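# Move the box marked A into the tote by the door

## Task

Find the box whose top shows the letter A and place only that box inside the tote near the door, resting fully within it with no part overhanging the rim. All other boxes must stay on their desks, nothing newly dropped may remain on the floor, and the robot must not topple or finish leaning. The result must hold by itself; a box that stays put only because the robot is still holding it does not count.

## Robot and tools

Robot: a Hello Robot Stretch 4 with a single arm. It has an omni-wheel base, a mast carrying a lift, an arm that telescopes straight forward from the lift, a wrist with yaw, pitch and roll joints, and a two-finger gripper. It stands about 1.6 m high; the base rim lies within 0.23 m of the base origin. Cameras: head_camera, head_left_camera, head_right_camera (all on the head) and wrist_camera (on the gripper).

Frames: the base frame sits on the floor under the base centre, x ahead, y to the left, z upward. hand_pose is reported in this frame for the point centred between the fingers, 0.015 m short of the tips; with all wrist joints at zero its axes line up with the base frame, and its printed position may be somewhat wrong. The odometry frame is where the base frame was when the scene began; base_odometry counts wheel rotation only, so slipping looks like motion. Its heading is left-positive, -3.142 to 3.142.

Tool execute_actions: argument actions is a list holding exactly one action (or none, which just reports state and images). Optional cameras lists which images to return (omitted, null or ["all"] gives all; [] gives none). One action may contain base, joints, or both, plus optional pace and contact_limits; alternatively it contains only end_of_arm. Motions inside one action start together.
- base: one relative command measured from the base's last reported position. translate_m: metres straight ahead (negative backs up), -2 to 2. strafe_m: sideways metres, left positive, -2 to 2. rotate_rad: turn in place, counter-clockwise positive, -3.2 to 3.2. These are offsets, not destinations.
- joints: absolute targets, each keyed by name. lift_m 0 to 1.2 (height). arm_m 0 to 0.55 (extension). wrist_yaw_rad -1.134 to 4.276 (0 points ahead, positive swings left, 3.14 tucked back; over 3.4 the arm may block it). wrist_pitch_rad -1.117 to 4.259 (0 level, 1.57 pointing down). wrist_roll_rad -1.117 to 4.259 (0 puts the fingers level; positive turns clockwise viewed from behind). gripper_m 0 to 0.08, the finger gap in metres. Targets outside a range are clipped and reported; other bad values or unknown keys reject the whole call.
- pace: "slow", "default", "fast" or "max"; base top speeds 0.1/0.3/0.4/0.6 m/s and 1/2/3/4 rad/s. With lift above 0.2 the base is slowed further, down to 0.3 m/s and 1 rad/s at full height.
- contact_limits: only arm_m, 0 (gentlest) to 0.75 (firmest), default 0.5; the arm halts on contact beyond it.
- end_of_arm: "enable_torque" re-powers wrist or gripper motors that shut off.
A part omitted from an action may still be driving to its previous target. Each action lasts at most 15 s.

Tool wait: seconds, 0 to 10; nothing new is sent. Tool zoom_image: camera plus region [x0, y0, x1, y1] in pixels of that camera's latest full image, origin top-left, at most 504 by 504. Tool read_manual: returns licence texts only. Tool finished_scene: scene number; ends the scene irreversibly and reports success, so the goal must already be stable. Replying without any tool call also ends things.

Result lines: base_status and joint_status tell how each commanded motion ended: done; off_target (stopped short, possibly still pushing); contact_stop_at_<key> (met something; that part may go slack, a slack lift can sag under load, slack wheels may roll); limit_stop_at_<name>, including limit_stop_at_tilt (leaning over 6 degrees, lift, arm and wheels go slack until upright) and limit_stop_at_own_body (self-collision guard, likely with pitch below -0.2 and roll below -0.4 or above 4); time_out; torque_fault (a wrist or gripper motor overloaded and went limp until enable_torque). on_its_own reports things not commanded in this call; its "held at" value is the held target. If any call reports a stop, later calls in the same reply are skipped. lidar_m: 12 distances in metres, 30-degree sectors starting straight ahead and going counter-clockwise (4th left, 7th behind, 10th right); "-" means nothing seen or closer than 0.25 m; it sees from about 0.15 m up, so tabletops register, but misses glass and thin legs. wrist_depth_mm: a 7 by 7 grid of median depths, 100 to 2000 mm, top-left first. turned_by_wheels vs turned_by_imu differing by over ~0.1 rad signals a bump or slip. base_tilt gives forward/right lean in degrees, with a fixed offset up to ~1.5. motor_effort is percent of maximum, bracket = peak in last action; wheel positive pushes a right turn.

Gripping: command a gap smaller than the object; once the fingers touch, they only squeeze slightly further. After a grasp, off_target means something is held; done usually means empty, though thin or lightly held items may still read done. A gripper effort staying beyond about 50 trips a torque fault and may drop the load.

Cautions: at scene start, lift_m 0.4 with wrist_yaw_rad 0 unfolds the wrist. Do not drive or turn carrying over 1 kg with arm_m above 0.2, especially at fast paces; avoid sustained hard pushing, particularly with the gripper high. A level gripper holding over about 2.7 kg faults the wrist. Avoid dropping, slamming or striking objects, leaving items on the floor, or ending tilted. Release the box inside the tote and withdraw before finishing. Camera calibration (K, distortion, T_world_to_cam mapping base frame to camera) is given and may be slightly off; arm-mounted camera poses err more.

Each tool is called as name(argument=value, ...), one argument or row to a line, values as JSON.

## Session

execute_actions(
  actions=[],
)

Scene clock: 0.00 s.
base_odometry: x=+0.000 y=+0.000 heading=+0.000 (m, m, rad; odometry frame)
turned_by_wheels: +0.000 (rad since the last result)
turned_by_imu: +0.000 (rad since the last result)
base_tilt: forward=+0.4 right=-0.5 (deg)
lidar_m: 0.86 0.84 0.99 1.34 1.32 1.00 0.80 0.80 0.92 1.56 1.07 1.07
base_status: not commanded
joint_positions: lift_m=+0.250 arm_m=+0.002 wrist_yaw_rad=+3.099 wrist_pitch_rad=+0.009 wrist_roll_rad=-0.007 gripper_m=+0.040
joint_status: not commanded
motor_effort: lift_m=+20 arm_m=+0 wrist_yaw_rad=+1 wrist_pitch_rad=-7 wrist_roll_rad=+3 gripper_m=+1 wheel_0=-1 wheel_1=+0 wheel_2=+0 (%)
hand_pose: x=-0.0358 y=+0.0965 z=+0.4267 quat_wxyz=(+0.022, -0.005, -0.003, +1.000) (m; base frame)
wrist_depth_mm: 138 140 991 1078 1182 1308 1464 / - 140 976 1060 1182 1366 1499 / 107 139 241 1060 1160 1336 1430 / 119 140 946 1042 1138 1308 1464 / 798 878 946 1060 1160 1281 1464 / 820 866 931 1042 145 1281 1430 / 820 - 107 1042 - - 1138
pictures: head_camera, head_left_camera, head_right_camera, wrist_camera
camera_calibration (this result's frames):
wrist_camera: T_world_to_cam=[[0.0797794, 0.99659, -0.0210567, -0.0900514], [-0.00797204, -0.0204855, -0.999758, 0.486496], [-0.996781, 0.079928, 0.00631053, 0.104987], [0, 0, 0, 1]] pos_world=[0.115711, 0.0913191, 0.48382]
Images, in order (width x height): head_camera 420x560, head_left_camera 420x672, head_right_camera 420x672, wrist_camera 616x392.

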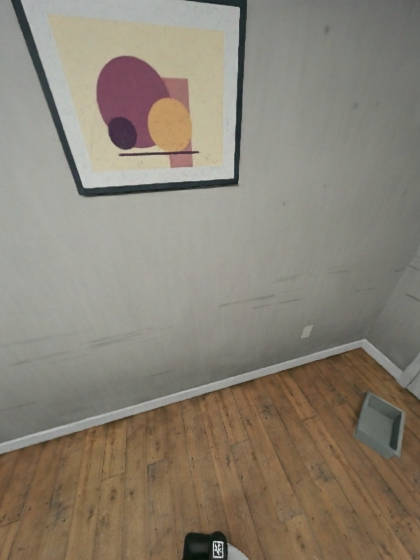

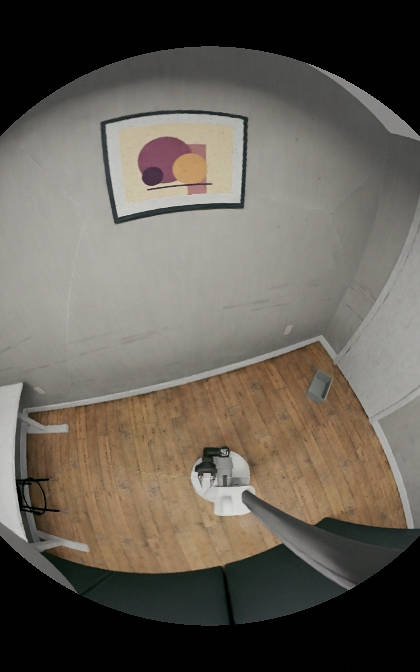

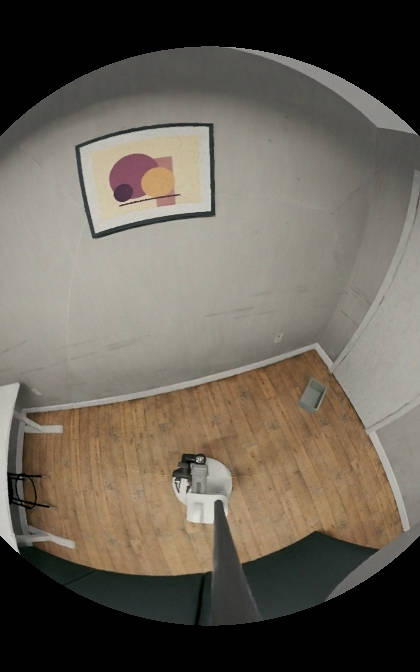

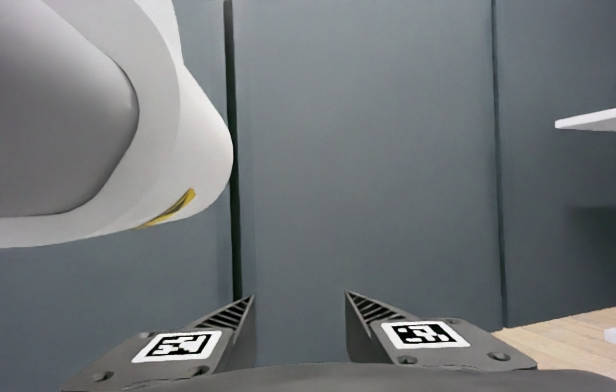

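execute_actions(
  actions=[
    {"base":{"rotate_rad":1.9},"joints":{"lift_m":0.5,"wrist_yaw_rad":0,"gripper_m":0.08},"pace":"fast"},
  ],
  cameras=[],
)

execute_actions(
  actions=[
    {"base":{"translate_m":0.6},"joints":{"wrist_pitch_rad":1.2},"pace":"fast"},
  ],
  cameras=["head_camera"],
)

zoom_image(
  camera="head_camera",
  region=[90,260,330,360],
)

Scene clock: 7.80 s.
base_odometry: x=+0.000 y=+0.000 heading=+1.900 (m, m, rad; odometry frame)
turned_by_wheels: +1.900 (rad since the last result)
turned_by_imu: +1.893 (rad since the last result)
base_tilt: forward=+0.4 right=-0.5 (deg)
lidar_m: 1.31 1.13 0.83 0.81 0.85 1.70 1.06 1.06 0.87 0.85 0.92 1.29
base_status: done
joint_positions: lift_m=+0.500 arm_m=+0.002 wrist_yaw_rad=+0.000 wrist_pitch_rad=+0.009 wrist_roll_rad=-0.007 gripper_m=+0.080
joint_status: all done
motor_effort: lift_m=+22(24) arm_m=-1(1) wrist_yaw_rad=+0(5) wrist_pitch_rad=-7(8) wrist_roll_rad=+2(2) gripper_m=+2(6) wheel_0=-1(8) wheel_1=+0(10) wheel_2=+0(10) (%)
hand_pose: x=+0.3856 y=-0.0873 z=+0.6760 quat_wxyz=(+1.000, -0.004, +0.005, +0.000) (m; base frame)
wrist_depth_mm: 1397 1863 1921 1863 1921 1708 1160 / 1336 1921 1863 1921 1921 1618 1160 / 1336 1863 1863 1921 1921 1708 1160 / 1336 1808 1863 1863 1863 1576 1160 / 1336 1863 1921 1863 1921 1499 1160 / 1336 1618 1576 1921 1921 1464 1138 / 1205 104 1618 1756 151 - -
pictures: none
No camera images: the call's "cameras" was empty. Leave "cameras" out to get every camera's image.

Scene clock: 10.67 s.
base_odometry: x=-0.194 y=+0.568 heading=+1.900 (m, m, rad; odometry frame)
turned_by_wheels: +0.000 (rad since the last result)
turned_by_imu: -0.002 (rad since the last result)
base_tilt: forward=+0.4 right=-0.5 (deg)
lidar_m: 0.71 0.76 0.83 0.79 0.85 1.19 1.64 1.23 0.92 0.88 0.92 0.76
base_status: done
joint_positions: lift_m=+0.500 arm_m=+0.002 wrist_yaw_rad=+0.000 wrist_pitch_rad=+1.201 wrist_roll_rad=-0.007 gripper_m=+0.080
joint_status: all done
motor_effort: lift_m=+22(22) arm_m=-1(1) wrist_yaw_rad=+1(1) wrist_pitch_rad=-3(3) wrist_roll_rad=+2(2) gripper_m=+2(2) wheel_0=-2(5) wheel_1=-2(8) wheel_2=+0(11) (%)
hand_pose: x=+0.2498 y=-0.0874 z=+0.4797 quat_wxyz=(+0.825, -0.003, +0.565, +0.002) (m; base frame)
wrist_depth_mm: 820 820 831 854 854 854 831 / 778 778 788 778 798 788 798 / 723 732 723 732 750 759 750 / 683 676 683 691 691 699 707 / 647 654 647 654 654 654 668 / 609 615 621 615 621 615 627 / 591 103 580 597 150 - -
pictures: head_camera
Images, in order (width x height): head_camera 420x560.

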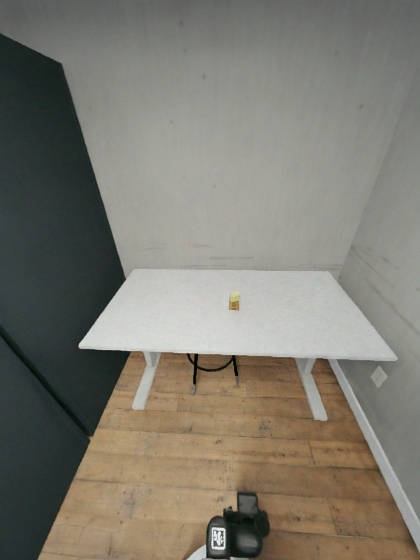

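Region (90, 260, 330, 360) of head_camera's 420x560 image, scaled by 2.100, with more detail than that image has; it fills the top 210 rows of this view, and the rest is white.

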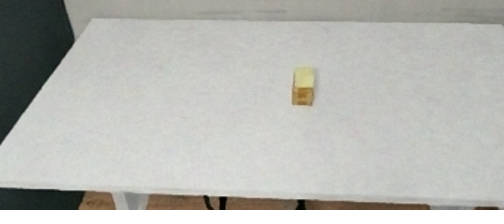

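execute_actions(
  actions=[
    {"base":{"rotate_rad":-0.17},"pace":"fast"},
  ],
  cameras=[],
)

execute_actions(
  actions=[
    {"base":{"translate_m":-1.72},"pace":"max"},
  ],
  cameras=[],
)

execute_actions(
  actions=[
    {"base":{"rotate_rad":1.78},"pace":"fast"},
  ],
  cameras=["head_camera"],
)

Scene clock: 19.33 s.
base_odometry: x=-0.194 y=+0.568 heading=+1.729 (m, m, rad; odometry frame)
turned_by_wheels: -0.170 (rad since the last result)
turned_by_imu: -0.169 (rad since the last result)
base_tilt: forward=+0.4 right=-0.5 (deg)
lidar_m: 0.71 0.72 0.88 0.79 0.80 0.99 2.18 1.54 0.98 0.88 0.89 0.78
base_status: done
joint_positions: lift_m=+0.500 arm_m=+0.002 wrist_yaw_rad=+0.000 wrist_pitch_rad=+1.201 wrist_roll_rad=-0.007 gripper_m=+0.080
joint_status: not commanded
motor_effort: lift_m=+22(22) arm_m=-1(1) wrist_yaw_rad=+0(1) wrist_pitch_rad=-2(2) wrist_roll_rad=+2(2) gripper_m=+2(2) wheel_0=+0(6) wheel_1=-1(6) wheel_2=-1(9) (%)
hand_pose: x=+0.2498 y=-0.0874 z=+0.4797 quat_wxyz=(+0.825, -0.003, +0.565, +0.002) (m; base frame)
wrist_depth_mm: 809 820 831 842 831 842 854 / 768 768 798 788 778 798 798 / 723 732 732 741 741 741 741 / 683 691 699 691 707 691 699 / 654 647 647 647 661 661 668 / 609 615 609 615 621 627 627 / 585 104 585 597 151 - -
pictures: none
No camera images: the call's "cameras" was empty. Leave "cameras" out to get every camera's image.

Scene clock: 24.27 s.
base_odometry: x=+0.078 y=-1.131 heading=+1.729 (m, m, rad; odometry frame)
turned_by_wheels: +0.000 (rad since the last result)
turned_by_imu: +0.005 (rad since the last result)
base_tilt: forward=+0.4 right=-0.5 (deg)
lidar_m: 2.41 0.93 0.69 1.05 0.92 0.55 0.51 0.47 0.62 0.47 0.60 1.44
base_status: done
joint_positions: lift_m=+0.500 arm_m=+0.002 wrist_yaw_rad=+0.000 wrist_pitch_rad=+1.201 wrist_roll_rad=-0.007 gripper_m=+0.080
joint_status: not commanded
motor_effort: lift_m=+21(22) arm_m=-1(1) wrist_yaw_rad=+0(3) wrist_pitch_rad=-3(3) wrist_roll_rad=+2(2) gripper_m=+2(2) wheel_0=+0(7) wheel_1=+1(4) wheel_2=-1(14) (%)
hand_pose: x=+0.2497 y=-0.0874 z=+0.4798 quat_wxyz=(+0.825, -0.003, +0.565, +0.002) (m; base frame)
wrist_depth_mm: 831 831 854 842 842 854 854 / 759 768 778 788 798 798 798 / 715 732 732 732 741 741 750 / 676 683 683 683 691 699 699 / 647 647 647 654 661 661 661 / 615 615 603 621 615 627 621 / 591 104 585 591 151 - -
pictures: none
No camera images: the call's "cameras" was empty. Leave "cameras" out to get every camera's image.

Scene clock: 26.10 s.
base_odometry: x=+0.078 y=-1.131 heading=-2.773 (m, m, rad; odometry frame)
turned_by_wheels: +1.780 (rad since the last result)
turned_by_imu: +1.773 (rad since the last result)
base_tilt: forward=+0.3 right=-0.6 (deg)
lidar_m: 1.65 0.71 0.53 0.47 0.51 0.57 1.17 1.23 1.77 1.72 0.74 0.68
base_status: done
joint_positions: lift_m=+0.500 arm_m=+0.002 wrist_yaw_rad=+0.000 wrist_pitch_rad=+1.201 wrist_roll_rad=-0.007 gripper_m=+0.080
joint_status: not commanded
motor_effort: lift_m=+21(21) arm_m=-1(1) wrist_yaw_rad=+0(1) wrist_pitch_rad=-2(2) wrist_roll_rad=+2(2) gripper_m=+2(2) wheel_0=+0(9) wheel_1=+2(5) wheel_2=+2(9) (%)
hand_pose: x=+0.2498 y=-0.0874 z=+0.4798 quat_wxyz=(+0.825, -0.003, +0.565, +0.002) (m; base frame)
wrist_depth_mm: 809 842 831 842 854 768 530 / 768 778 778 768 788 768 521 / 723 732 732 741 741 723 597 / 683 676 691 699 691 707 699 / 640 647 647 647 654 647 654 / 615 621 603 621 615 621 621 / 585 104 585 591 150 - -
pictures: head_camera
Images, in order (width x height): head_camera 420x560.

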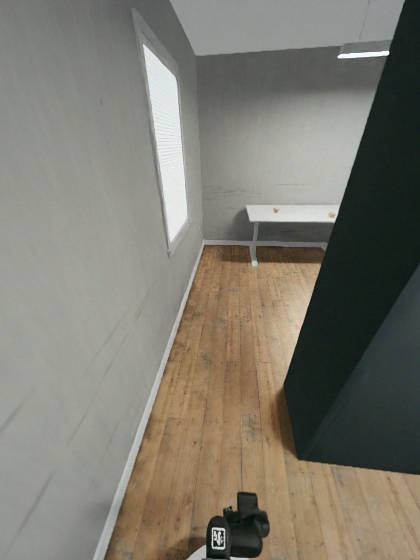

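Drifting slightly left; 1.5 m is safe.

execute_actions(
  actions=[
    {"base":{"translate_m":1.4},"pace":"max"},
  ],
  cameras=[],
)

execute_actions(
  actions=[
    {"base":{"rotate_rad":-0.95},"pace":"fast"},
  ],
  cameras=["head_camera"],
)

Scene clock: 36.17 s.
base_odometry: x=-1.229 y=-1.635 heading=-2.774 (m, m, rad; odometry frame)
turned_by_wheels: +0.000 (rad since the last result)
turned_by_imu: -0.003 (rad since the last result)
base_tilt: forward=+0.4 right=-0.5 (deg)
lidar_m: 1.36 0.54 0.42 0.40 0.46 0.69 1.90 0.67 0.63 2.03 1.83 1.38
base_status: done
joint_positions: lift_m=+0.500 arm_m=+0.002 wrist_yaw_rad=+0.000 wrist_pitch_rad=+1.201 wrist_roll_rad=-0.007 gripper_m=+0.080
joint_status: not commanded
motor_effort: lift_m=+20(20) arm_m=-1(1) wrist_yaw_rad=+0(0) wrist_pitch_rad=-3(3) wrist_roll_rad=+2(2) gripper_m=+2(2) wheel_0=-1(5) wheel_1=-2(6) wheel_2=+0(12) (%)
hand_pose: x=+0.2498 y=-0.0874 z=+0.4798 quat_wxyz=(+0.825, -0.003, +0.565, +0.002) (m; base frame)
wrist_depth_mm: 723 842 854 842 842 854 878 / 723 768 778 788 798 798 809 / 699 741 732 741 750 741 741 / 683 691 691 691 691 699 699 / 640 647 647 654 654 654 661 / 609 615 609 615 615 615 627 / 585 104 580 591 150 - -
pictures: none
No camera images: the call's "cameras" was empty. Leave "cameras" out to get every camera's image.

Scene clock: 37.57 s.
base_odometry: x=-1.229 y=-1.635 heading=+2.559 (m, m, rad; odometry frame)
turned_by_wheels: -0.950 (rad since the last result)
turned_by_imu: -0.946 (rad since the last result)
base_tilt: forward=+0.4 right=-0.5 (deg)
lidar_m: 1.68 1.37 1.00 0.49 0.41 0.40 0.46 0.73 1.89 0.63 0.62 2.50
base_status: done
joint_positions: lift_m=+0.500 arm_m=+0.002 wrist_yaw_rad=+0.000 wrist_pitch_rad=+1.201 wrist_roll_rad=-0.007 gripper_m=+0.080
joint_status: not commanded
motor_effort: lift_m=+20(20) arm_m=-1(1) wrist_yaw_rad=+1(1) wrist_pitch_rad=-3(2) wrist_roll_rad=+2(2) gripper_m=+1(2) wheel_0=-1(5) wheel_1=-1(12) wheel_2=+0(8) (%)
hand_pose: x=+0.2498 y=-0.0874 z=+0.4798 quat_wxyz=(+0.825, -0.003, +0.565, +0.002) (m; base frame)
wrist_depth_mm: 831 831 842 854 842 842 854 / 768 759 778 788 778 798 798 / 715 723 732 732 732 750 741 / 683 691 683 699 699 691 707 / 640 640 654 647 654 647 654 / 621 615 603 621 615 621 634 / 585 104 585 597 151 - -
pictures: head_camera
Images, in order (width x height): head_camera 420x560.

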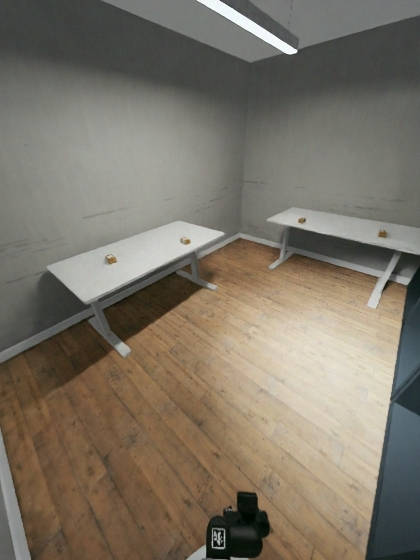

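execute_actions(
  actions=[
    {"base":{"translate_m":1.1},"joints":{"lift_m":0.87},"pace":"max"},
  ],
  cameras=["head_camera","head_left_camera"],
)

zoom_image(
  camera="head_camera",
  region=[0,250,220,420],
)

Scene clock: 46.60 s.
base_odometry: x=-2.148 y=-1.030 heading=+2.559 (m, m, rad; odometry frame)
turned_by_wheels: +0.000 (rad since the last result)
turned_by_imu: -0.003 (rad since the last result)
base_tilt: forward=+0.4 right=-0.6 (deg)
lidar_m: 0.83 0.67 0.65 0.72 1.27 1.26 1.44 1.06 1.06 1.18 1.65 1.64
base_status: done
joint_positions: lift_m=+0.870 arm_m=+0.002 wrist_yaw_rad=+0.000 wrist_pitch_rad=+1.201 wrist_roll_rad=-0.007 gripper_m=+0.080
joint_status: all done
motor_effort: lift_m=+21(24) arm_m=-1(1) wrist_yaw_rad=-1(2) wrist_pitch_rad=-2(3) wrist_roll_rad=+2(2) gripper_m=+2(2) wheel_0=-1(7) wheel_1=-2(6) wheel_2=+0(12) (%)
hand_pose: x=+0.2498 y=-0.0874 z=+0.8498 quat_wxyz=(+0.825, -0.003, +0.565, +0.002) (m; base frame)
wrist_depth_mm: 1308 1308 1336 1366 1308 1366 1366 / 1229 1229 1229 1255 1281 1281 1281 / 1160 1160 1160 1182 1160 1160 1182 / 1078 1078 1098 1098 1098 1098 1118 / 1025 1008 1025 1025 1025 1042 1042 / 960 976 946 976 946 976 991 / 931 104 946 960 151 - -
pictures: head_camera, head_left_camera
Images, in order (width x height): head_camera 420x560, head_left_camera 420x672.

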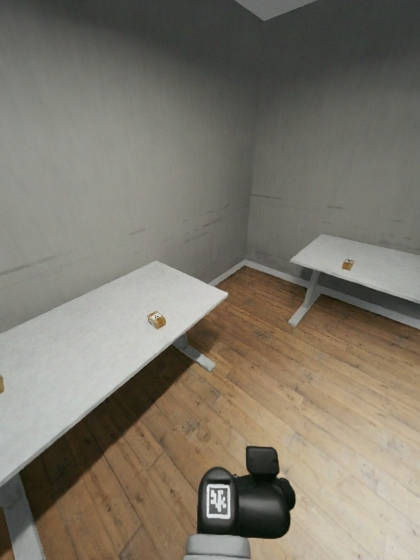

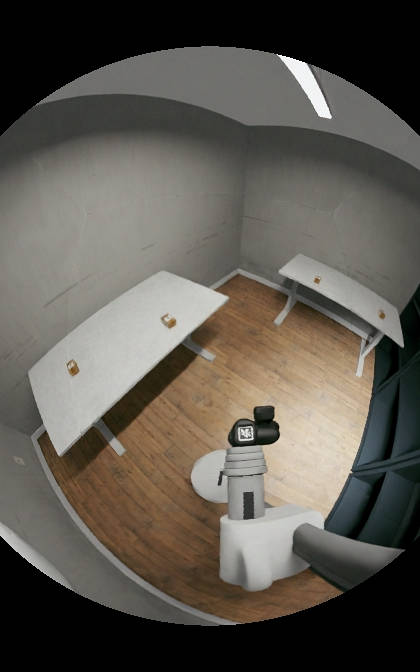

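Region (0, 250, 220, 420) of head_camera's 420x560 image, scaled by 2.291, with more detail than that image has; it fills the top 389 rows of this view, and the rest is white.

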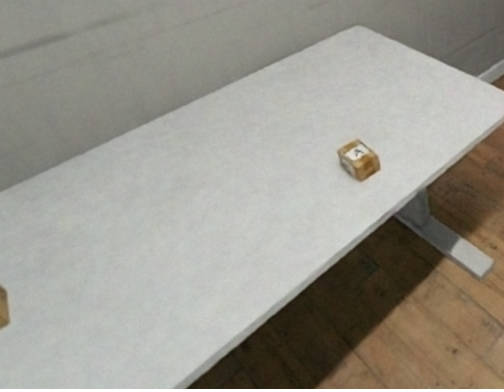

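execute_actions(
  actions=[
    {"base":{"translate_m":0.45},"joints":{"lift_m":0.92},"pace":"fast"},
  ],
  cameras=[],
)

execute_actions(
  actions=[
    {"base":{"rotate_rad":0.76},"joints":{"arm_m":0.27},"pace":"fast"},
  ],
  cameras=["head_camera","wrist_camera"],
)

Scene clock: 56.27 s.
base_odometry: x=-2.523 y=-0.782 heading=+2.559 (m, m, rad; odometry frame)
turned_by_wheels: +0.000 (rad since the last result)
turned_by_imu: -0.001 (rad since the last result)
base_tilt: forward=+0.4 right=-0.6 (deg)
lidar_m: 0.50 0.38 0.38 0.43 0.67 1.61 1.80 1.35 1.33 1.46 1.30 1.29
base_status: done
joint_positions: lift_m=+0.920 arm_m=+0.002 wrist_yaw_rad=+0.000 wrist_pitch_rad=+1.201 wrist_roll_rad=-0.007 gripper_m=+0.080
joint_status: all done
motor_effort: lift_m=+22(24) arm_m=-1(1) wrist_yaw_rad=-1(0) wrist_pitch_rad=-3(3) wrist_roll_rad=+2(2) gripper_m=+2(2) wheel_0=+0(6) wheel_1=-1(7) wheel_2=+2(10) (%)
hand_pose: x=+0.2498 y=-0.0874 z=+0.8997 quat_wxyz=(+0.825, -0.003, +0.565, +0.002) (m; base frame)
wrist_depth_mm: 436 442 1397 1397 1430 1397 1397 / 410 433 1308 1308 1366 1308 1308 / 392 1182 1255 1229 1255 1229 1229 / 1138 1138 1118 1160 1160 1138 1182 / 1042 1060 1060 1078 1098 1098 1118 / 1008 1025 1008 1042 1025 1042 1025 / 991 104 960 991 151 - -
pictures: none
No camera images: the call's "cameras" was empty. Leave "cameras" out to get every camera's image.

Scene clock: 57.90 s.
base_odometry: x=-2.523 y=-0.782 heading=-2.964 (m, m, rad; odometry frame)
turned_by_wheels: +0.760 (rad since the last result)
turned_by_imu: +0.757 (rad since the last result)
base_tilt: forward=+0.5 right=-0.5 (deg)
lidar_m: 0.38 0.40 0.47 1.61 1.65 1.49 1.32 1.33 1.42 1.29 0.66 0.42
base_status: done
joint_positions: lift_m=+0.920 arm_m=+0.269 wrist_yaw_rad=+0.000 wrist_pitch_rad=+1.201 wrist_roll_rad=-0.007 gripper_m=+0.080
joint_status: all done
motor_effort: lift_m=+21(22) arm_m=+5(7) wrist_yaw_rad=-1(2) wrist_pitch_rad=-2(3) wrist_roll_rad=+3(2) gripper_m=+2(2) wheel_0=-2(6) wheel_1=-1(1) wheel_2=+2(7) (%)
hand_pose: x=+0.5169 y=-0.0874 z=+0.8997 quat_wxyz=(+0.825, -0.003, +0.565, +0.002) (m; base frame)
wrist_depth_mm: 436 439 442 449 445 449 449 / 404 413 415 418 415 421 421 / 379 384 389 389 392 392 394 / 359 364 364 366 366 368 373 / 342 342 340 300 347 345 349 / 322 325 285 319 324 329 334 / 310 103 310 314 151 - -
pictures: head_camera, wrist_camera
camera_calibration (this result's frames):
wrist_camera: T_world_to_cam=[[-0.0326075, -0.999119, 0.0264203, -0.0999509], [-0.926072, 0.0202595, -0.376802, 0.87769], [0.375935, -0.0367537, -0.925917, 0.786662], [0, 0, 0, 1]] pos_world=[0.513812, -0.0887317, 1.06174]
Images, in order (width x height): head_camera 420x560, wrist_camera 616x392.

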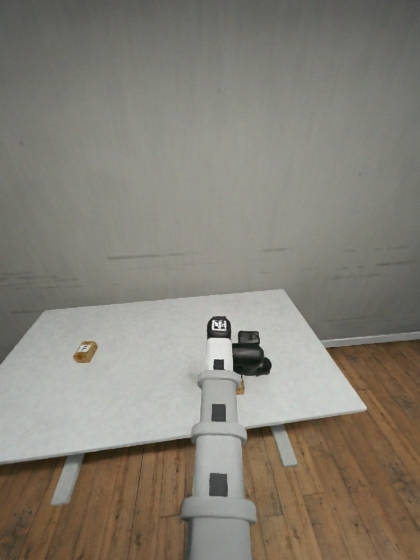

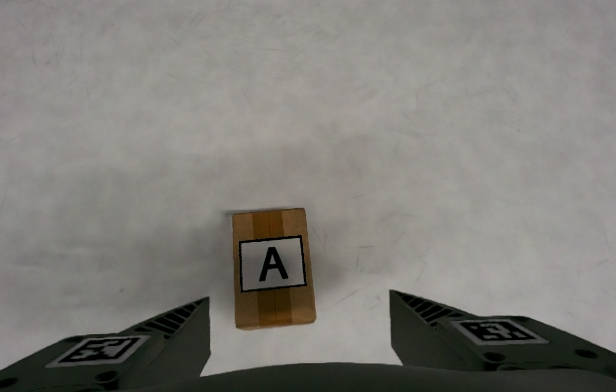

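execute_actions(
  actions=[
    {"base":{"strafe_m":0.013},"joints":{"arm_m":0.32,"lift_m":0.84,"wrist_yaw_rad":0.08}},
  ],
  cameras=["wrist_camera"],
)

Scene clock: 62.80 s.
base_odometry: x=-2.521 y=-0.795 heading=-2.964 (m, m, rad; odometry frame)
turned_by_wheels: +0.000 (rad since the last result)
turned_by_imu: +0.000 (rad since the last result)
base_tilt: forward=+0.4 right=-0.5 (deg)
lidar_m: 0.38 0.40 0.50 1.59 1.63 1.50 1.33 1.35 1.41 1.31 0.67 0.40
base_status: done
joint_positions: lift_m=+0.840 arm_m=+0.319 wrist_yaw_rad=+0.080 wrist_pitch_rad=+1.201 wrist_roll_rad=-0.007 gripper_m=+0.080
joint_status: all done
motor_effort: lift_m=+17(21) arm_m=+5(5) wrist_yaw_rad=+0(4) wrist_pitch_rad=-2(4) wrist_roll_rad=+2(3) gripper_m=+2(2) wheel_0=-1(10) wheel_1=-1(10) wheel_2=+1(2) (%)
hand_pose: x=+0.5736 y=-0.0810 z=+0.8202 quat_wxyz=(+0.824, -0.026, +0.564, +0.035) (m; base frame)
wrist_depth_mm: 334 336 342 340 340 343 343 / 312 314 319 317 317 320 322 / 293 294 296 296 298 298 301 / 274 279 278 278 282 281 285 / 260 260 262 263 265 266 267 / 247 249 204 200 248 253 253 / 236 104 191 193 151 - -
pictures: wrist_camera
camera_calibration (this result's frames):
wrist_camera: T_world_to_cam=[[0.0469627, -0.998547, 0.0264206, -0.135205], [-0.924799, -0.0534609, -0.376682, 0.893265], [0.377547, -0.00674369, -0.925966, 0.693431], [0, 0, 0, 1]] pos_world=[0.570636, -0.0825778, 0.982143]
Images, in order (width x height): wrist_camera 616x392.

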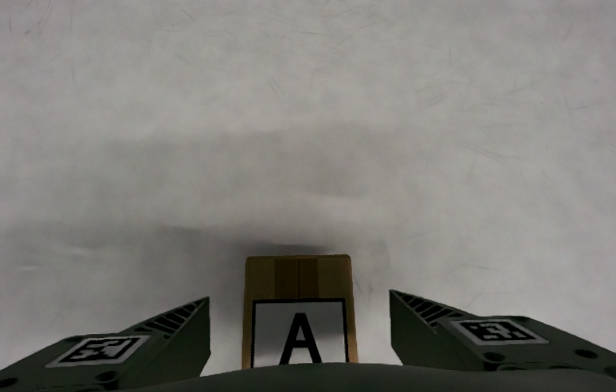

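execute_actions(
  actions=[
    {"joints":{"lift_m":0.776}},
  ],
  cameras=[],
)

execute_actions(
  actions=[
    {"joints":{"gripper_m":0.04}},
  ],
  cameras=[],
)

execute_actions(
  actions=[
    {"joints":{"lift_m":0.81}},
  ],
  cameras=[],
)

execute_actions(
  actions=[
    {"joints":{"arm_m":0.01,"wrist_yaw_rad":0},"base":{"rotate_rad":-0.76}},
  ],
  cameras=["wrist_camera"],
)

execute_actions(
  actions=[
    {"joints":{"lift_m":0.5},"base":{"translate_m":-1.48},"pace":"fast"},
  ],
  cameras=[],
)

execute_actions(
  actions=[
    {"base":{"rotate_rad":-2.26}},
  ],
  cameras=["head_camera"],
)

Scene clock: 76.10 s.
base_odometry: x=-2.521 y=-0.795 heading=-2.964 (m, m, rad; odometry frame)
turned_by_wheels: +0.000 (rad since the last result)
turned_by_imu: +0.000 (rad since the last result)
base_tilt: forward=+0.4 right=-0.5 (deg)
lidar_m: 0.38 0.40 0.48 1.60 1.62 1.49 1.35 1.34 1.44 1.31 0.67 0.42
base_status: not commanded
joint_positions: lift_m=+0.776 arm_m=+0.319 wrist_yaw_rad=+0.080 wrist_pitch_rad=+1.201 wrist_roll_rad=-0.007 gripper_m=+0.080
joint_status: all done
motor_effort: lift_m=+16(16) arm_m=+5(5) wrist_yaw_rad=+1(0) wrist_pitch_rad=-2(3) wrist_roll_rad=+3(3) gripper_m=+2(2) wheel_0=-1(1) wheel_1=-1(1) wheel_2=+1(1) (%)
hand_pose: x=+0.5736 y=-0.0810 z=+0.7562 quat_wxyz=(+0.824, -0.026, +0.564, +0.035) (m; base frame)
wrist_depth_mm: 250 252 253 256 257 259 260 / 235 236 237 239 240 241 241 / 220 221 224 224 225 226 227 / 208 208 210 211 211 212 213 / 196 196 193 147 198 200 202 / 186 186 141 139 144 190 191 / 178 104 134 134 135 - -
pictures: none
No camera images: the call's "cameras" was empty. Leave "cameras" out to get every camera's image.

Scene clock: 77.10 s.
base_odometry: x=-2.521 y=-0.795 heading=-2.964 (m, m, rad; odometry frame)
turned_by_wheels: +0.000 (rad since the last result)
turned_by_imu: +0.000 (rad since the last result)
base_tilt: forward=+0.5 right=-0.5 (deg)
lidar_m: 0.38 0.39 0.49 1.61 1.62 1.51 1.35 1.34 1.43 1.30 0.67 0.43
base_status: not commanded
joint_positions: lift_m=+0.776 arm_m=+0.319 wrist_yaw_rad=+0.080 wrist_pitch_rad=+1.201 wrist_roll_rad=-0.007 gripper_m=+0.059
joint_status: gripper_m off_target (ended at +0.059, target +0.040)
on_its_own: gripper_m is held at +0.054, not at your +0.040, by its contact guard: the fingers met something
motor_effort: lift_m=+16(16) arm_m=+5(5) wrist_yaw_rad=+0(1) wrist_pitch_rad=-2(2) wrist_roll_rad=+3(2) gripper_m=-36(38) wheel_0=-2(1) wheel_1=-1(1) wheel_2=+1(1) (%)
hand_pose: x=+0.5736 y=-0.0810 z=+0.7562 quat_wxyz=(+0.824, -0.026, +0.564, +0.035) (m; base frame)
wrist_depth_mm: 251 253 255 256 258 258 260 / 233 236 237 238 241 243 242 / 220 222 222 224 224 226 226 / 208 208 210 210 211 213 213 / 196 196 193 148 197 200 200 / 185 186 140 139 140 190 190 / 178 - 132 134 128 - -
pictures: none
No camera images: the call's "cameras" was empty. Leave "cameras" out to get every camera's image.

Scene clock: 78.07 s.
base_odometry: x=-2.521 y=-0.795 heading=-2.964 (m, m, rad; odometry frame)
turned_by_wheels: +0.000 (rad since the last result)
turned_by_imu: +0.000 (rad since the last result)
base_tilt: forward=+0.4 right=-0.6 (deg)
lidar_m: 0.38 0.40 0.49 1.60 1.61 1.50 1.33 1.35 1.42 1.31 0.68 0.40
base_status: not commanded
joint_positions: lift_m=+0.810 arm_m=+0.319 wrist_yaw_rad=+0.080 wrist_pitch_rad=+1.201 wrist_roll_rad=-0.007 gripper_m=+0.059
joint_status: all done
on_its_own: gripper_m is held at +0.054, not at your +0.040, by its contact guard: the fingers met something
motor_effort: lift_m=+23(23) arm_m=+5(5) wrist_yaw_rad=+2(1) wrist_pitch_rad=-3(3) wrist_roll_rad=+3(3) gripper_m=-36(37) wheel_0=-1(1) wheel_1=-1(1) wheel_2=+1(1) (%)
hand_pose: x=+0.5735 y=-0.0810 z=+0.7896 quat_wxyz=(+0.824, -0.026, +0.565, +0.035) (m; base frame)
wrist_depth_mm: 293 296 298 303 301 303 303 / 273 276 278 279 281 282 283 / 256 259 260 260 264 266 266 / 242 245 245 247 246 248 249 / 230 231 226 147 231 234 235 / 217 218 140 139 140 221 224 / 208 - 132 134 128 - -
pictures: none
No camera images: the call's "cameras" was empty. Leave "cameras" out to get every camera's image.

Scene clock: 80.10 s.
base_odometry: x=-2.521 y=-0.795 heading=+2.559 (m, m, rad; odometry frame)
turned_by_wheels: -0.760 (rad since the last result)
turned_by_imu: -0.757 (rad since the last result)
base_tilt: forward=+0.4 right=-0.5 (deg)
lidar_m: 0.51 0.40 0.38 0.41 0.63 1.60 1.79 1.34 1.32 1.47 1.32 1.31
base_status: done
joint_positions: lift_m=+0.810 arm_m=+0.011 wrist_yaw_rad=+0.000 wrist_pitch_rad=+1.202 wrist_roll_rad=-0.007 gripper_m=+0.059
joint_status: all done
on_its_own: gripper_m is held at +0.054, not at your +0.040, by its contact guard: the fingers met something
motor_effort: lift_m=+23(23) arm_m=-5(7) wrist_yaw_rad=-1(9) wrist_pitch_rad=-4(4) wrist_roll_rad=+2(3) gripper_m=-36(37) wheel_0=+1(5) wheel_1=-1(5) wheel_2=+0(7) (%)
hand_pose: x=+0.2586 y=-0.0874 z=+0.7896 quat_wxyz=(+0.825, -0.003, +0.565, +0.002) (m; base frame)
wrist_depth_mm: 312 1229 1229 1229 1255 1255 1255 / 1118 1098 1160 1160 1182 1160 1229 / 1078 1078 1078 1098 1118 1138 1098 / 991 1025 1025 1025 1025 1060 1025 / 946 960 960 148 931 960 991 / 917 904 140 140 140 931 931 / 866 - 132 134 128 - 891
pictures: wrist_camera
camera_calibration (this result's frames):
wrist_camera: T_world_to_cam=[[-0.0334756, -0.999092, 0.0263493, -0.105231], [-0.926316, 0.0211167, -0.376156, 0.596585], [0.375258, -0.0369998, -0.926182, 0.782166], [0, 0, 0, 1]] pos_world=[0.255589, -0.0887938, 0.95161]
Images, in order (width x height): wrist_camera 616x392.

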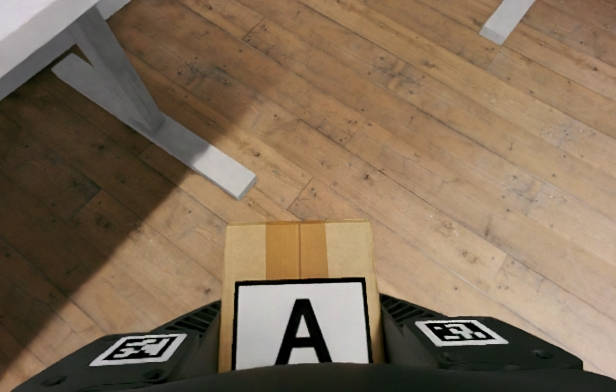

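Scene clock: 85.23 s.
base_odometry: x=-1.285 y=-1.610 heading=+2.559 (m, m, rad; odometry frame)
turned_by_wheels: +0.000 (rad since the last result)
turned_by_imu: +0.005 (rad since the last result)
base_tilt: forward=+0.4 right=-0.5 (deg)
lidar_m: 1.61 1.32 1.08 0.54 0.44 0.46 0.49 0.80 2.10 0.61 0.73 2.44
base_status: done
joint_positions: lift_m=+0.500 arm_m=+0.011 wrist_yaw_rad=+0.000 wrist_pitch_rad=+1.201 wrist_roll_rad=-0.007 gripper_m=+0.059
joint_status: all done
on_its_own: gripper_m is held at +0.054, not at your +0.040, by its contact guard: the fingers met something
motor_effort: lift_m=+17(22) arm_m=-5(5) wrist_yaw_rad=+2(0) wrist_pitch_rad=-3(4) wrist_roll_rad=+2(2) gripper_m=-37(36) wheel_0=+0(8) wheel_1=+1(6) wheel_2=-1(11) (%)
hand_pose: x=+0.2586 y=-0.0874 z=+0.4801 quat_wxyz=(+0.825, -0.003, +0.565, +0.002) (m; base frame)
wrist_depth_mm: 831 831 854 831 854 866 854 / 778 778 788 788 788 778 788 / 723 723 723 732 750 741 750 / 683 676 691 699 691 699 707 / 647 640 634 148 647 654 661 / 597 615 141 139 140 627 627 / 580 - 132 134 128 - 603
pictures: none
No camera images: the call's "cameras" was empty. Leave "cameras" out to get every camera's image.

Scene clock: 87.63 s.
base_odometry: x=-1.285 y=-1.610 heading=+0.299 (m, m, rad; odometry frame)
turned_by_wheels: -2.260 (rad since the last result)
turned_by_imu: -2.250 (rad since the last result)
base_tilt: forward=+0.4 right=-0.6 (deg)
lidar_m: 1.55 0.66 0.62 1.61 1.95 1.38 1.34 0.66 0.45 0.45 0.48 0.66
base_status: done
joint_positions: lift_m=+0.500 arm_m=+0.011 wrist_yaw_rad=+0.000 wrist_pitch_rad=+1.201 wrist_roll_rad=-0.007 gripper_m=+0.059
joint_status: not commanded
on_its_own: gripper_m is held at +0.054, not at your +0.040, by its contact guard: the fingers met something
motor_effort: lift_m=+17(17) arm_m=-5(6) wrist_yaw_rad=-1(0) wrist_pitch_rad=-3(4) wrist_roll_rad=+2(2) gripper_m=-36(36) wheel_0=+0(6) wheel_1=+0(5) wheel_2=+0(5) (%)
hand_pose: x=+0.2587 y=-0.0874 z=+0.4801 quat_wxyz=(+0.825, -0.003, +0.565, +0.002) (m; base frame)
wrist_depth_mm: 820 831 842 842 842 732 535 / 768 778 778 788 798 741 535 / 723 732 750 741 741 723 544 / 676 676 691 691 699 683 549 / 647 654 634 148 654 668 554 / 615 615 140 139 140 621 549 / 585 - 132 134 128 - 517
pictures: head_camera
Images, in order (width x height): head_camera 420x560.

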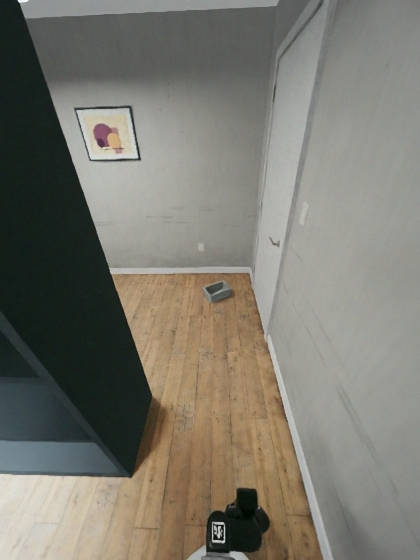

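execute_actions(
  actions=[
    {"base":{"translate_m":1.5},"joints":{"arm_m":0.18,"lift_m":0.38},"pace":"fast"},
  ],
  cameras=["head_camera","wrist_camera"],
)

Scene clock: 96.67 s.
base_odometry: x=+0.148 y=-1.168 heading=+0.299 (m, m, rad; odometry frame)
turned_by_wheels: +0.000 (rad since the last result)
turned_by_imu: -0.004 (rad since the last result)
base_tilt: forward=+0.4 right=-0.6 (deg)
lidar_m: 0.40 0.50 1.49 2.51 0.89 0.77 1.85 0.64 0.44 0.37 0.39 0.58
base_status: done
joint_positions: lift_m=+0.380 arm_m=+0.179 wrist_yaw_rad=+0.000 wrist_pitch_rad=+1.201 wrist_roll_rad=-0.007 gripper_m=+0.059
joint_status: all done
on_its_own: gripper_m is held at +0.054, not at your +0.040, by its contact guard: the fingers met something
motor_effort: lift_m=+17(18) arm_m=+5(8) wrist_yaw_rad=+0(0) wrist_pitch_rad=-3(4) wrist_roll_rad=+3(2) gripper_m=-36(37) wheel_0=+0(8) wheel_1=-1(10) wheel_2=+1(12) (%)
hand_pose: x=+0.4269 y=-0.0874 z=+0.3601 quat_wxyz=(+0.825, -0.003, +0.565, +0.002) (m; base frame)
wrist_depth_mm: 668 668 676 683 683 661 452 / 627 634 640 640 647 621 462 / 585 591 517 580 597 591 473 / 539 500 554 544 569 569 477 / 512 517 512 147 525 535 480 / 488 415 141 139 140 504 488 / 477 - 132 134 128 - 462
pictures: head_camera, wrist_camera
camera_calibration (this result's frames):
wrist_camera: T_world_to_cam=[[-0.0328411, -0.999112, 0.0264082, -0.0885382], [-0.926208, 0.0204945, -0.376455, 0.590908], [0.375579, -0.0368227, -0.926059, 0.321027], [0, 0, 0, 1]] pos_world=[0.423825, -0.0887488, 0.522078]
Images, in order (width x height): head_camera 420x560, wrist_camera 616x392.

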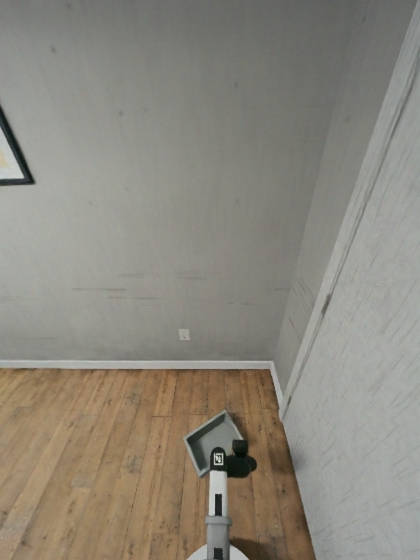

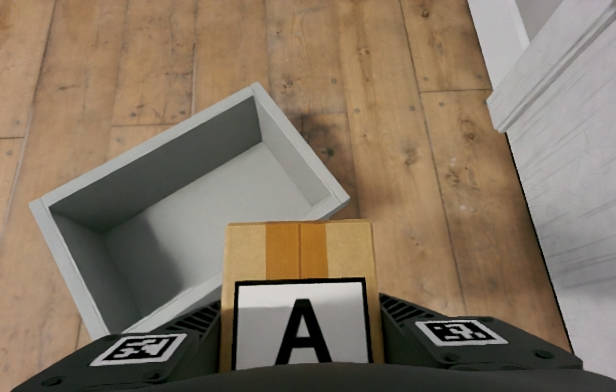

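execute_actions(
  actions=[
    {"base":{"strafe_m":0.075},"joints":{"arm_m":0.315,"lift_m":0.22,"wrist_yaw_rad":0.5}},
  ],
  cameras=["wrist_camera"],
)

execute_actions(
  actions=[
    {"joints":{"lift_m":0.062}},
  ],
  cameras=["head_camera","wrist_camera"],
)

Scene clock: 103.27 s.
base_odometry: x=+0.126 y=-1.096 heading=+0.299 (m, m, rad; odometry frame)
turned_by_wheels: +0.000 (rad since the last result)
turned_by_imu: +0.000 (rad since the last result)
base_tilt: forward=+0.4 right=-0.5 (deg)
lidar_m: 0.49 1.12 1.49 2.46 0.89 0.75 2.36 0.75 0.53 0.44 0.46 0.54
base_status: done
joint_positions: lift_m=+0.220 arm_m=+0.314 wrist_yaw_rad=+0.500 wrist_pitch_rad=+1.201 wrist_roll_rad=-0.007 gripper_m=+0.059
joint_status: all done
on_its_own: gripper_m is held at +0.054, not at your +0.040, by its contact guard: the fingers met something
motor_effort: lift_m=+17(19) arm_m=+5(4) wrist_yaw_rad=+1(7) wrist_pitch_rad=-3(4) wrist_roll_rad=+3(3) gripper_m=-36(37) wheel_0=+1(9) wheel_1=-2(8) wheel_2=+0(1) (%)
hand_pose: x=+0.5943 y=-0.0399 z=+0.2001 quat_wxyz=(+0.799, -0.143, +0.547, +0.206) (m; base frame)
wrist_depth_mm: 462 469 466 473 473 477 473 / 430 433 439 442 439 445 445 / 407 407 407 410 415 418 418 / 382 387 387 387 265 384 389 / 351 258 248 147 325 277 370 / 240 306 141 139 140 238 349 / 322 - 132 135 128 - 338
pictures: wrist_camera
camera_calibration (this result's frames):
wrist_camera: T_world_to_cam=[[0.450064, -0.892605, 0.0264235, -0.314089], [-0.822716, -0.425968, -0.376417, 0.605488], [0.347247, 0.147672, -0.926074, 0.135931], [0, 0, 0, 1]] pos_world=[0.592303, -0.0425128, 0.362098]
Images, in order (width x height): wrist_camera 616x392.

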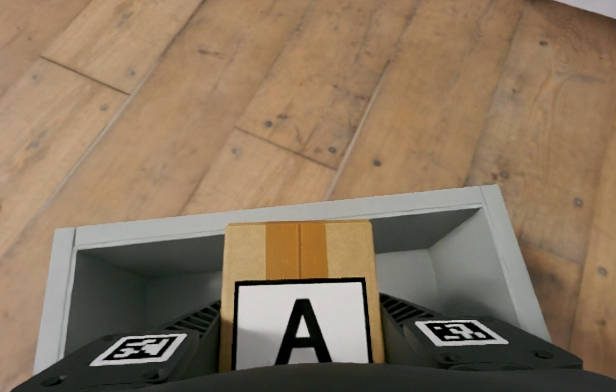

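Scene clock: 105.00 s.
base_odometry: x=+0.126 y=-1.096 heading=+0.299 (m, m, rad; odometry frame)
turned_by_wheels: +0.000 (rad since the last result)
turned_by_imu: +0.000 (rad since the last result)
base_tilt: forward=+0.4 right=-0.5 (deg)
lidar_m: 0.44 1.14 1.49 2.45 0.91 0.73 2.37 0.75 0.54 0.44 0.47 0.64
base_status: not commanded
joint_positions: lift_m=+0.062 arm_m=+0.314 wrist_yaw_rad=+0.500 wrist_pitch_rad=+1.201 wrist_roll_rad=-0.007 gripper_m=+0.059
joint_status: all done
on_its_own: gripper_m is held at +0.054, not at your +0.040, by its contact guard: the fingers met something
motor_effort: lift_m=+17(17) arm_m=+5(5) wrist_yaw_rad=+2(1) wrist_pitch_rad=-3(3) wrist_roll_rad=+3(3) gripper_m=-36(36) wheel_0=+1(1) wheel_1=-2(1) wheel_2=+0(0) (%)
hand_pose: x=+0.5943 y=-0.0399 z=+0.0421 quat_wxyz=(+0.799, -0.143, +0.547, +0.206) (m; base frame)
wrist_depth_mm: 104 104 105 106 107 108 108 / 106 106 110 114 119 125 131 / 126 132 138 146 154 163 171 / 164 175 186 200 209 213 190 / 197 200 196 148 200 203 193 / 187 189 141 139 140 192 190 / 180 - 132 134 128 - -
pictures: head_camera, wrist_camera
camera_calibration (this result's frames):
wrist_camera: T_world_to_cam=[[0.450064, -0.892605, 0.0264243, -0.309916], [-0.822725, -0.425972, -0.376394, 0.546017], [0.347227, 0.147661, -0.926083, -0.0103693], [0, 0, 0, 1]] pos_world=[0.592304, -0.0425133, 0.204104]
Images, in order (width x height): head_camera 420x560, wrist_camera 616x392.

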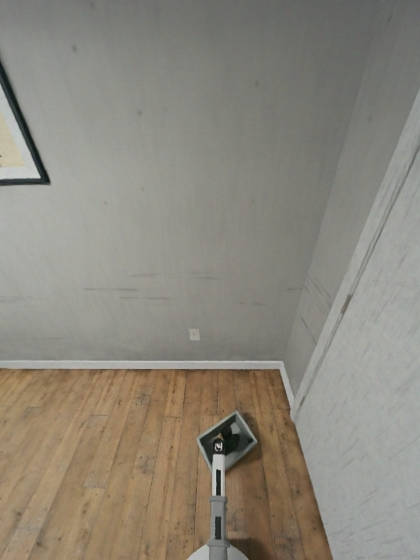

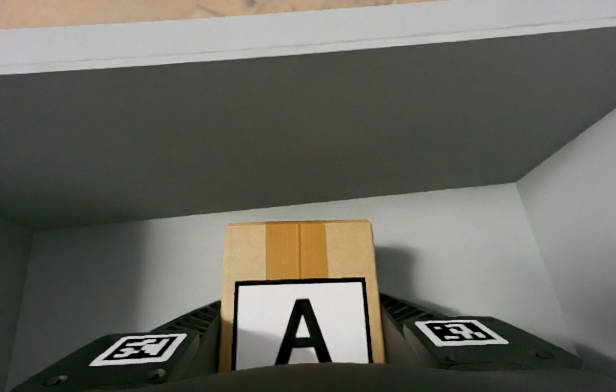

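execute_actions(
  actions=[
    {"joints":{"gripper_m":0.08}},
  ],
  cameras=[],
)

execute_actions(
  actions=[
    {"joints":{"lift_m":0.25},"pace":"fast"},
  ],
  cameras=[],
)

finished_scene(
  scene=2,
)

Scene clock: 109.97 s.
base_odometry: x=+0.126 y=-1.096 heading=+0.299 (m, m, rad; odometry frame)
turned_by_wheels: +0.000 (rad since the last result)
turned_by_imu: +0.000 (rad since the last result)
base_tilt: forward=+0.4 right=-0.5 (deg)
lidar_m: 0.49 1.12 1.50 2.44 0.88 0.75 2.38 0.76 0.52 0.43 0.49 0.64
base_status: not commanded
joint_positions: lift_m=+0.062 arm_m=+0.314 wrist_yaw_rad=+0.500 wrist_pitch_rad=+1.201 wrist_roll_rad=-0.007 gripper_m=+0.080
joint_status: all done
motor_effort: lift_m=+17(17) arm_m=+5(5) wrist_yaw_rad=-1(0) wrist_pitch_rad=-3(4) wrist_roll_rad=+3(2) gripper_m=+2(36) wheel_0=+1(1) wheel_1=-1(2) wheel_2=+0(0) (%)
hand_pose: x=+0.5943 y=-0.0399 z=+0.0421 quat_wxyz=(+0.799, -0.143, +0.547, +0.206) (m; base frame)
wrist_depth_mm: 258 105 105 106 106 108 109 / 106 106 110 114 119 125 130 / 126 131 138 145 153 163 171 / 164 175 186 200 209 212 189 / 197 200 196 150 203 203 193 / 186 189 144 142 146 191 191 / 181 104 137 137 138 - -
pictures: none
No camera images: the call's "cameras" was empty. Leave "cameras" out to get every camera's image.

Scene clock: 111.47 s.
base_odometry: x=+0.126 y=-1.096 heading=+0.299 (m, m, rad; odometry frame)
turned_by_wheels: +0.000 (rad since the last result)
turned_by_imu: +0.000 (rad since the last result)
base_tilt: forward=+0.3 right=-0.5 (deg)
lidar_m: 0.48 1.10 1.49 2.45 0.92 0.73 2.38 0.77 0.52 0.44 0.45 0.56
base_status: not commanded
joint_positions: lift_m=+0.250 arm_m=+0.314 wrist_yaw_rad=+0.500 wrist_pitch_rad=+1.201 wrist_roll_rad=-0.007 gripper_m=+0.080
joint_status: all done
motor_effort: lift_m=+22(23) arm_m=+5(5) wrist_yaw_rad=+1(0) wrist_pitch_rad=-3(4) wrist_roll_rad=+3(3) gripper_m=+2(2) wheel_0=+1(1) wheel_1=-1(1) wheel_2=+0(0) (%)
hand_pose: x=+0.5943 y=-0.0399 z=+0.2297 quat_wxyz=(+0.799, -0.143, +0.547, +0.206) (m; base frame)
wrist_depth_mm: 496 504 508 512 512 512 508 / 466 473 477 477 480 480 484 / 439 442 442 445 445 452 452 / 415 415 418 415 421 421 424 / 389 276 291 320 355 306 404 / 370 290 366 327 364 263 379 / 355 104 349 312 151 - -
pictures: none
No camera images: the call's "cameras" was empty. Leave "cameras" out to get every camera's image.

The scene is finished: the task was done.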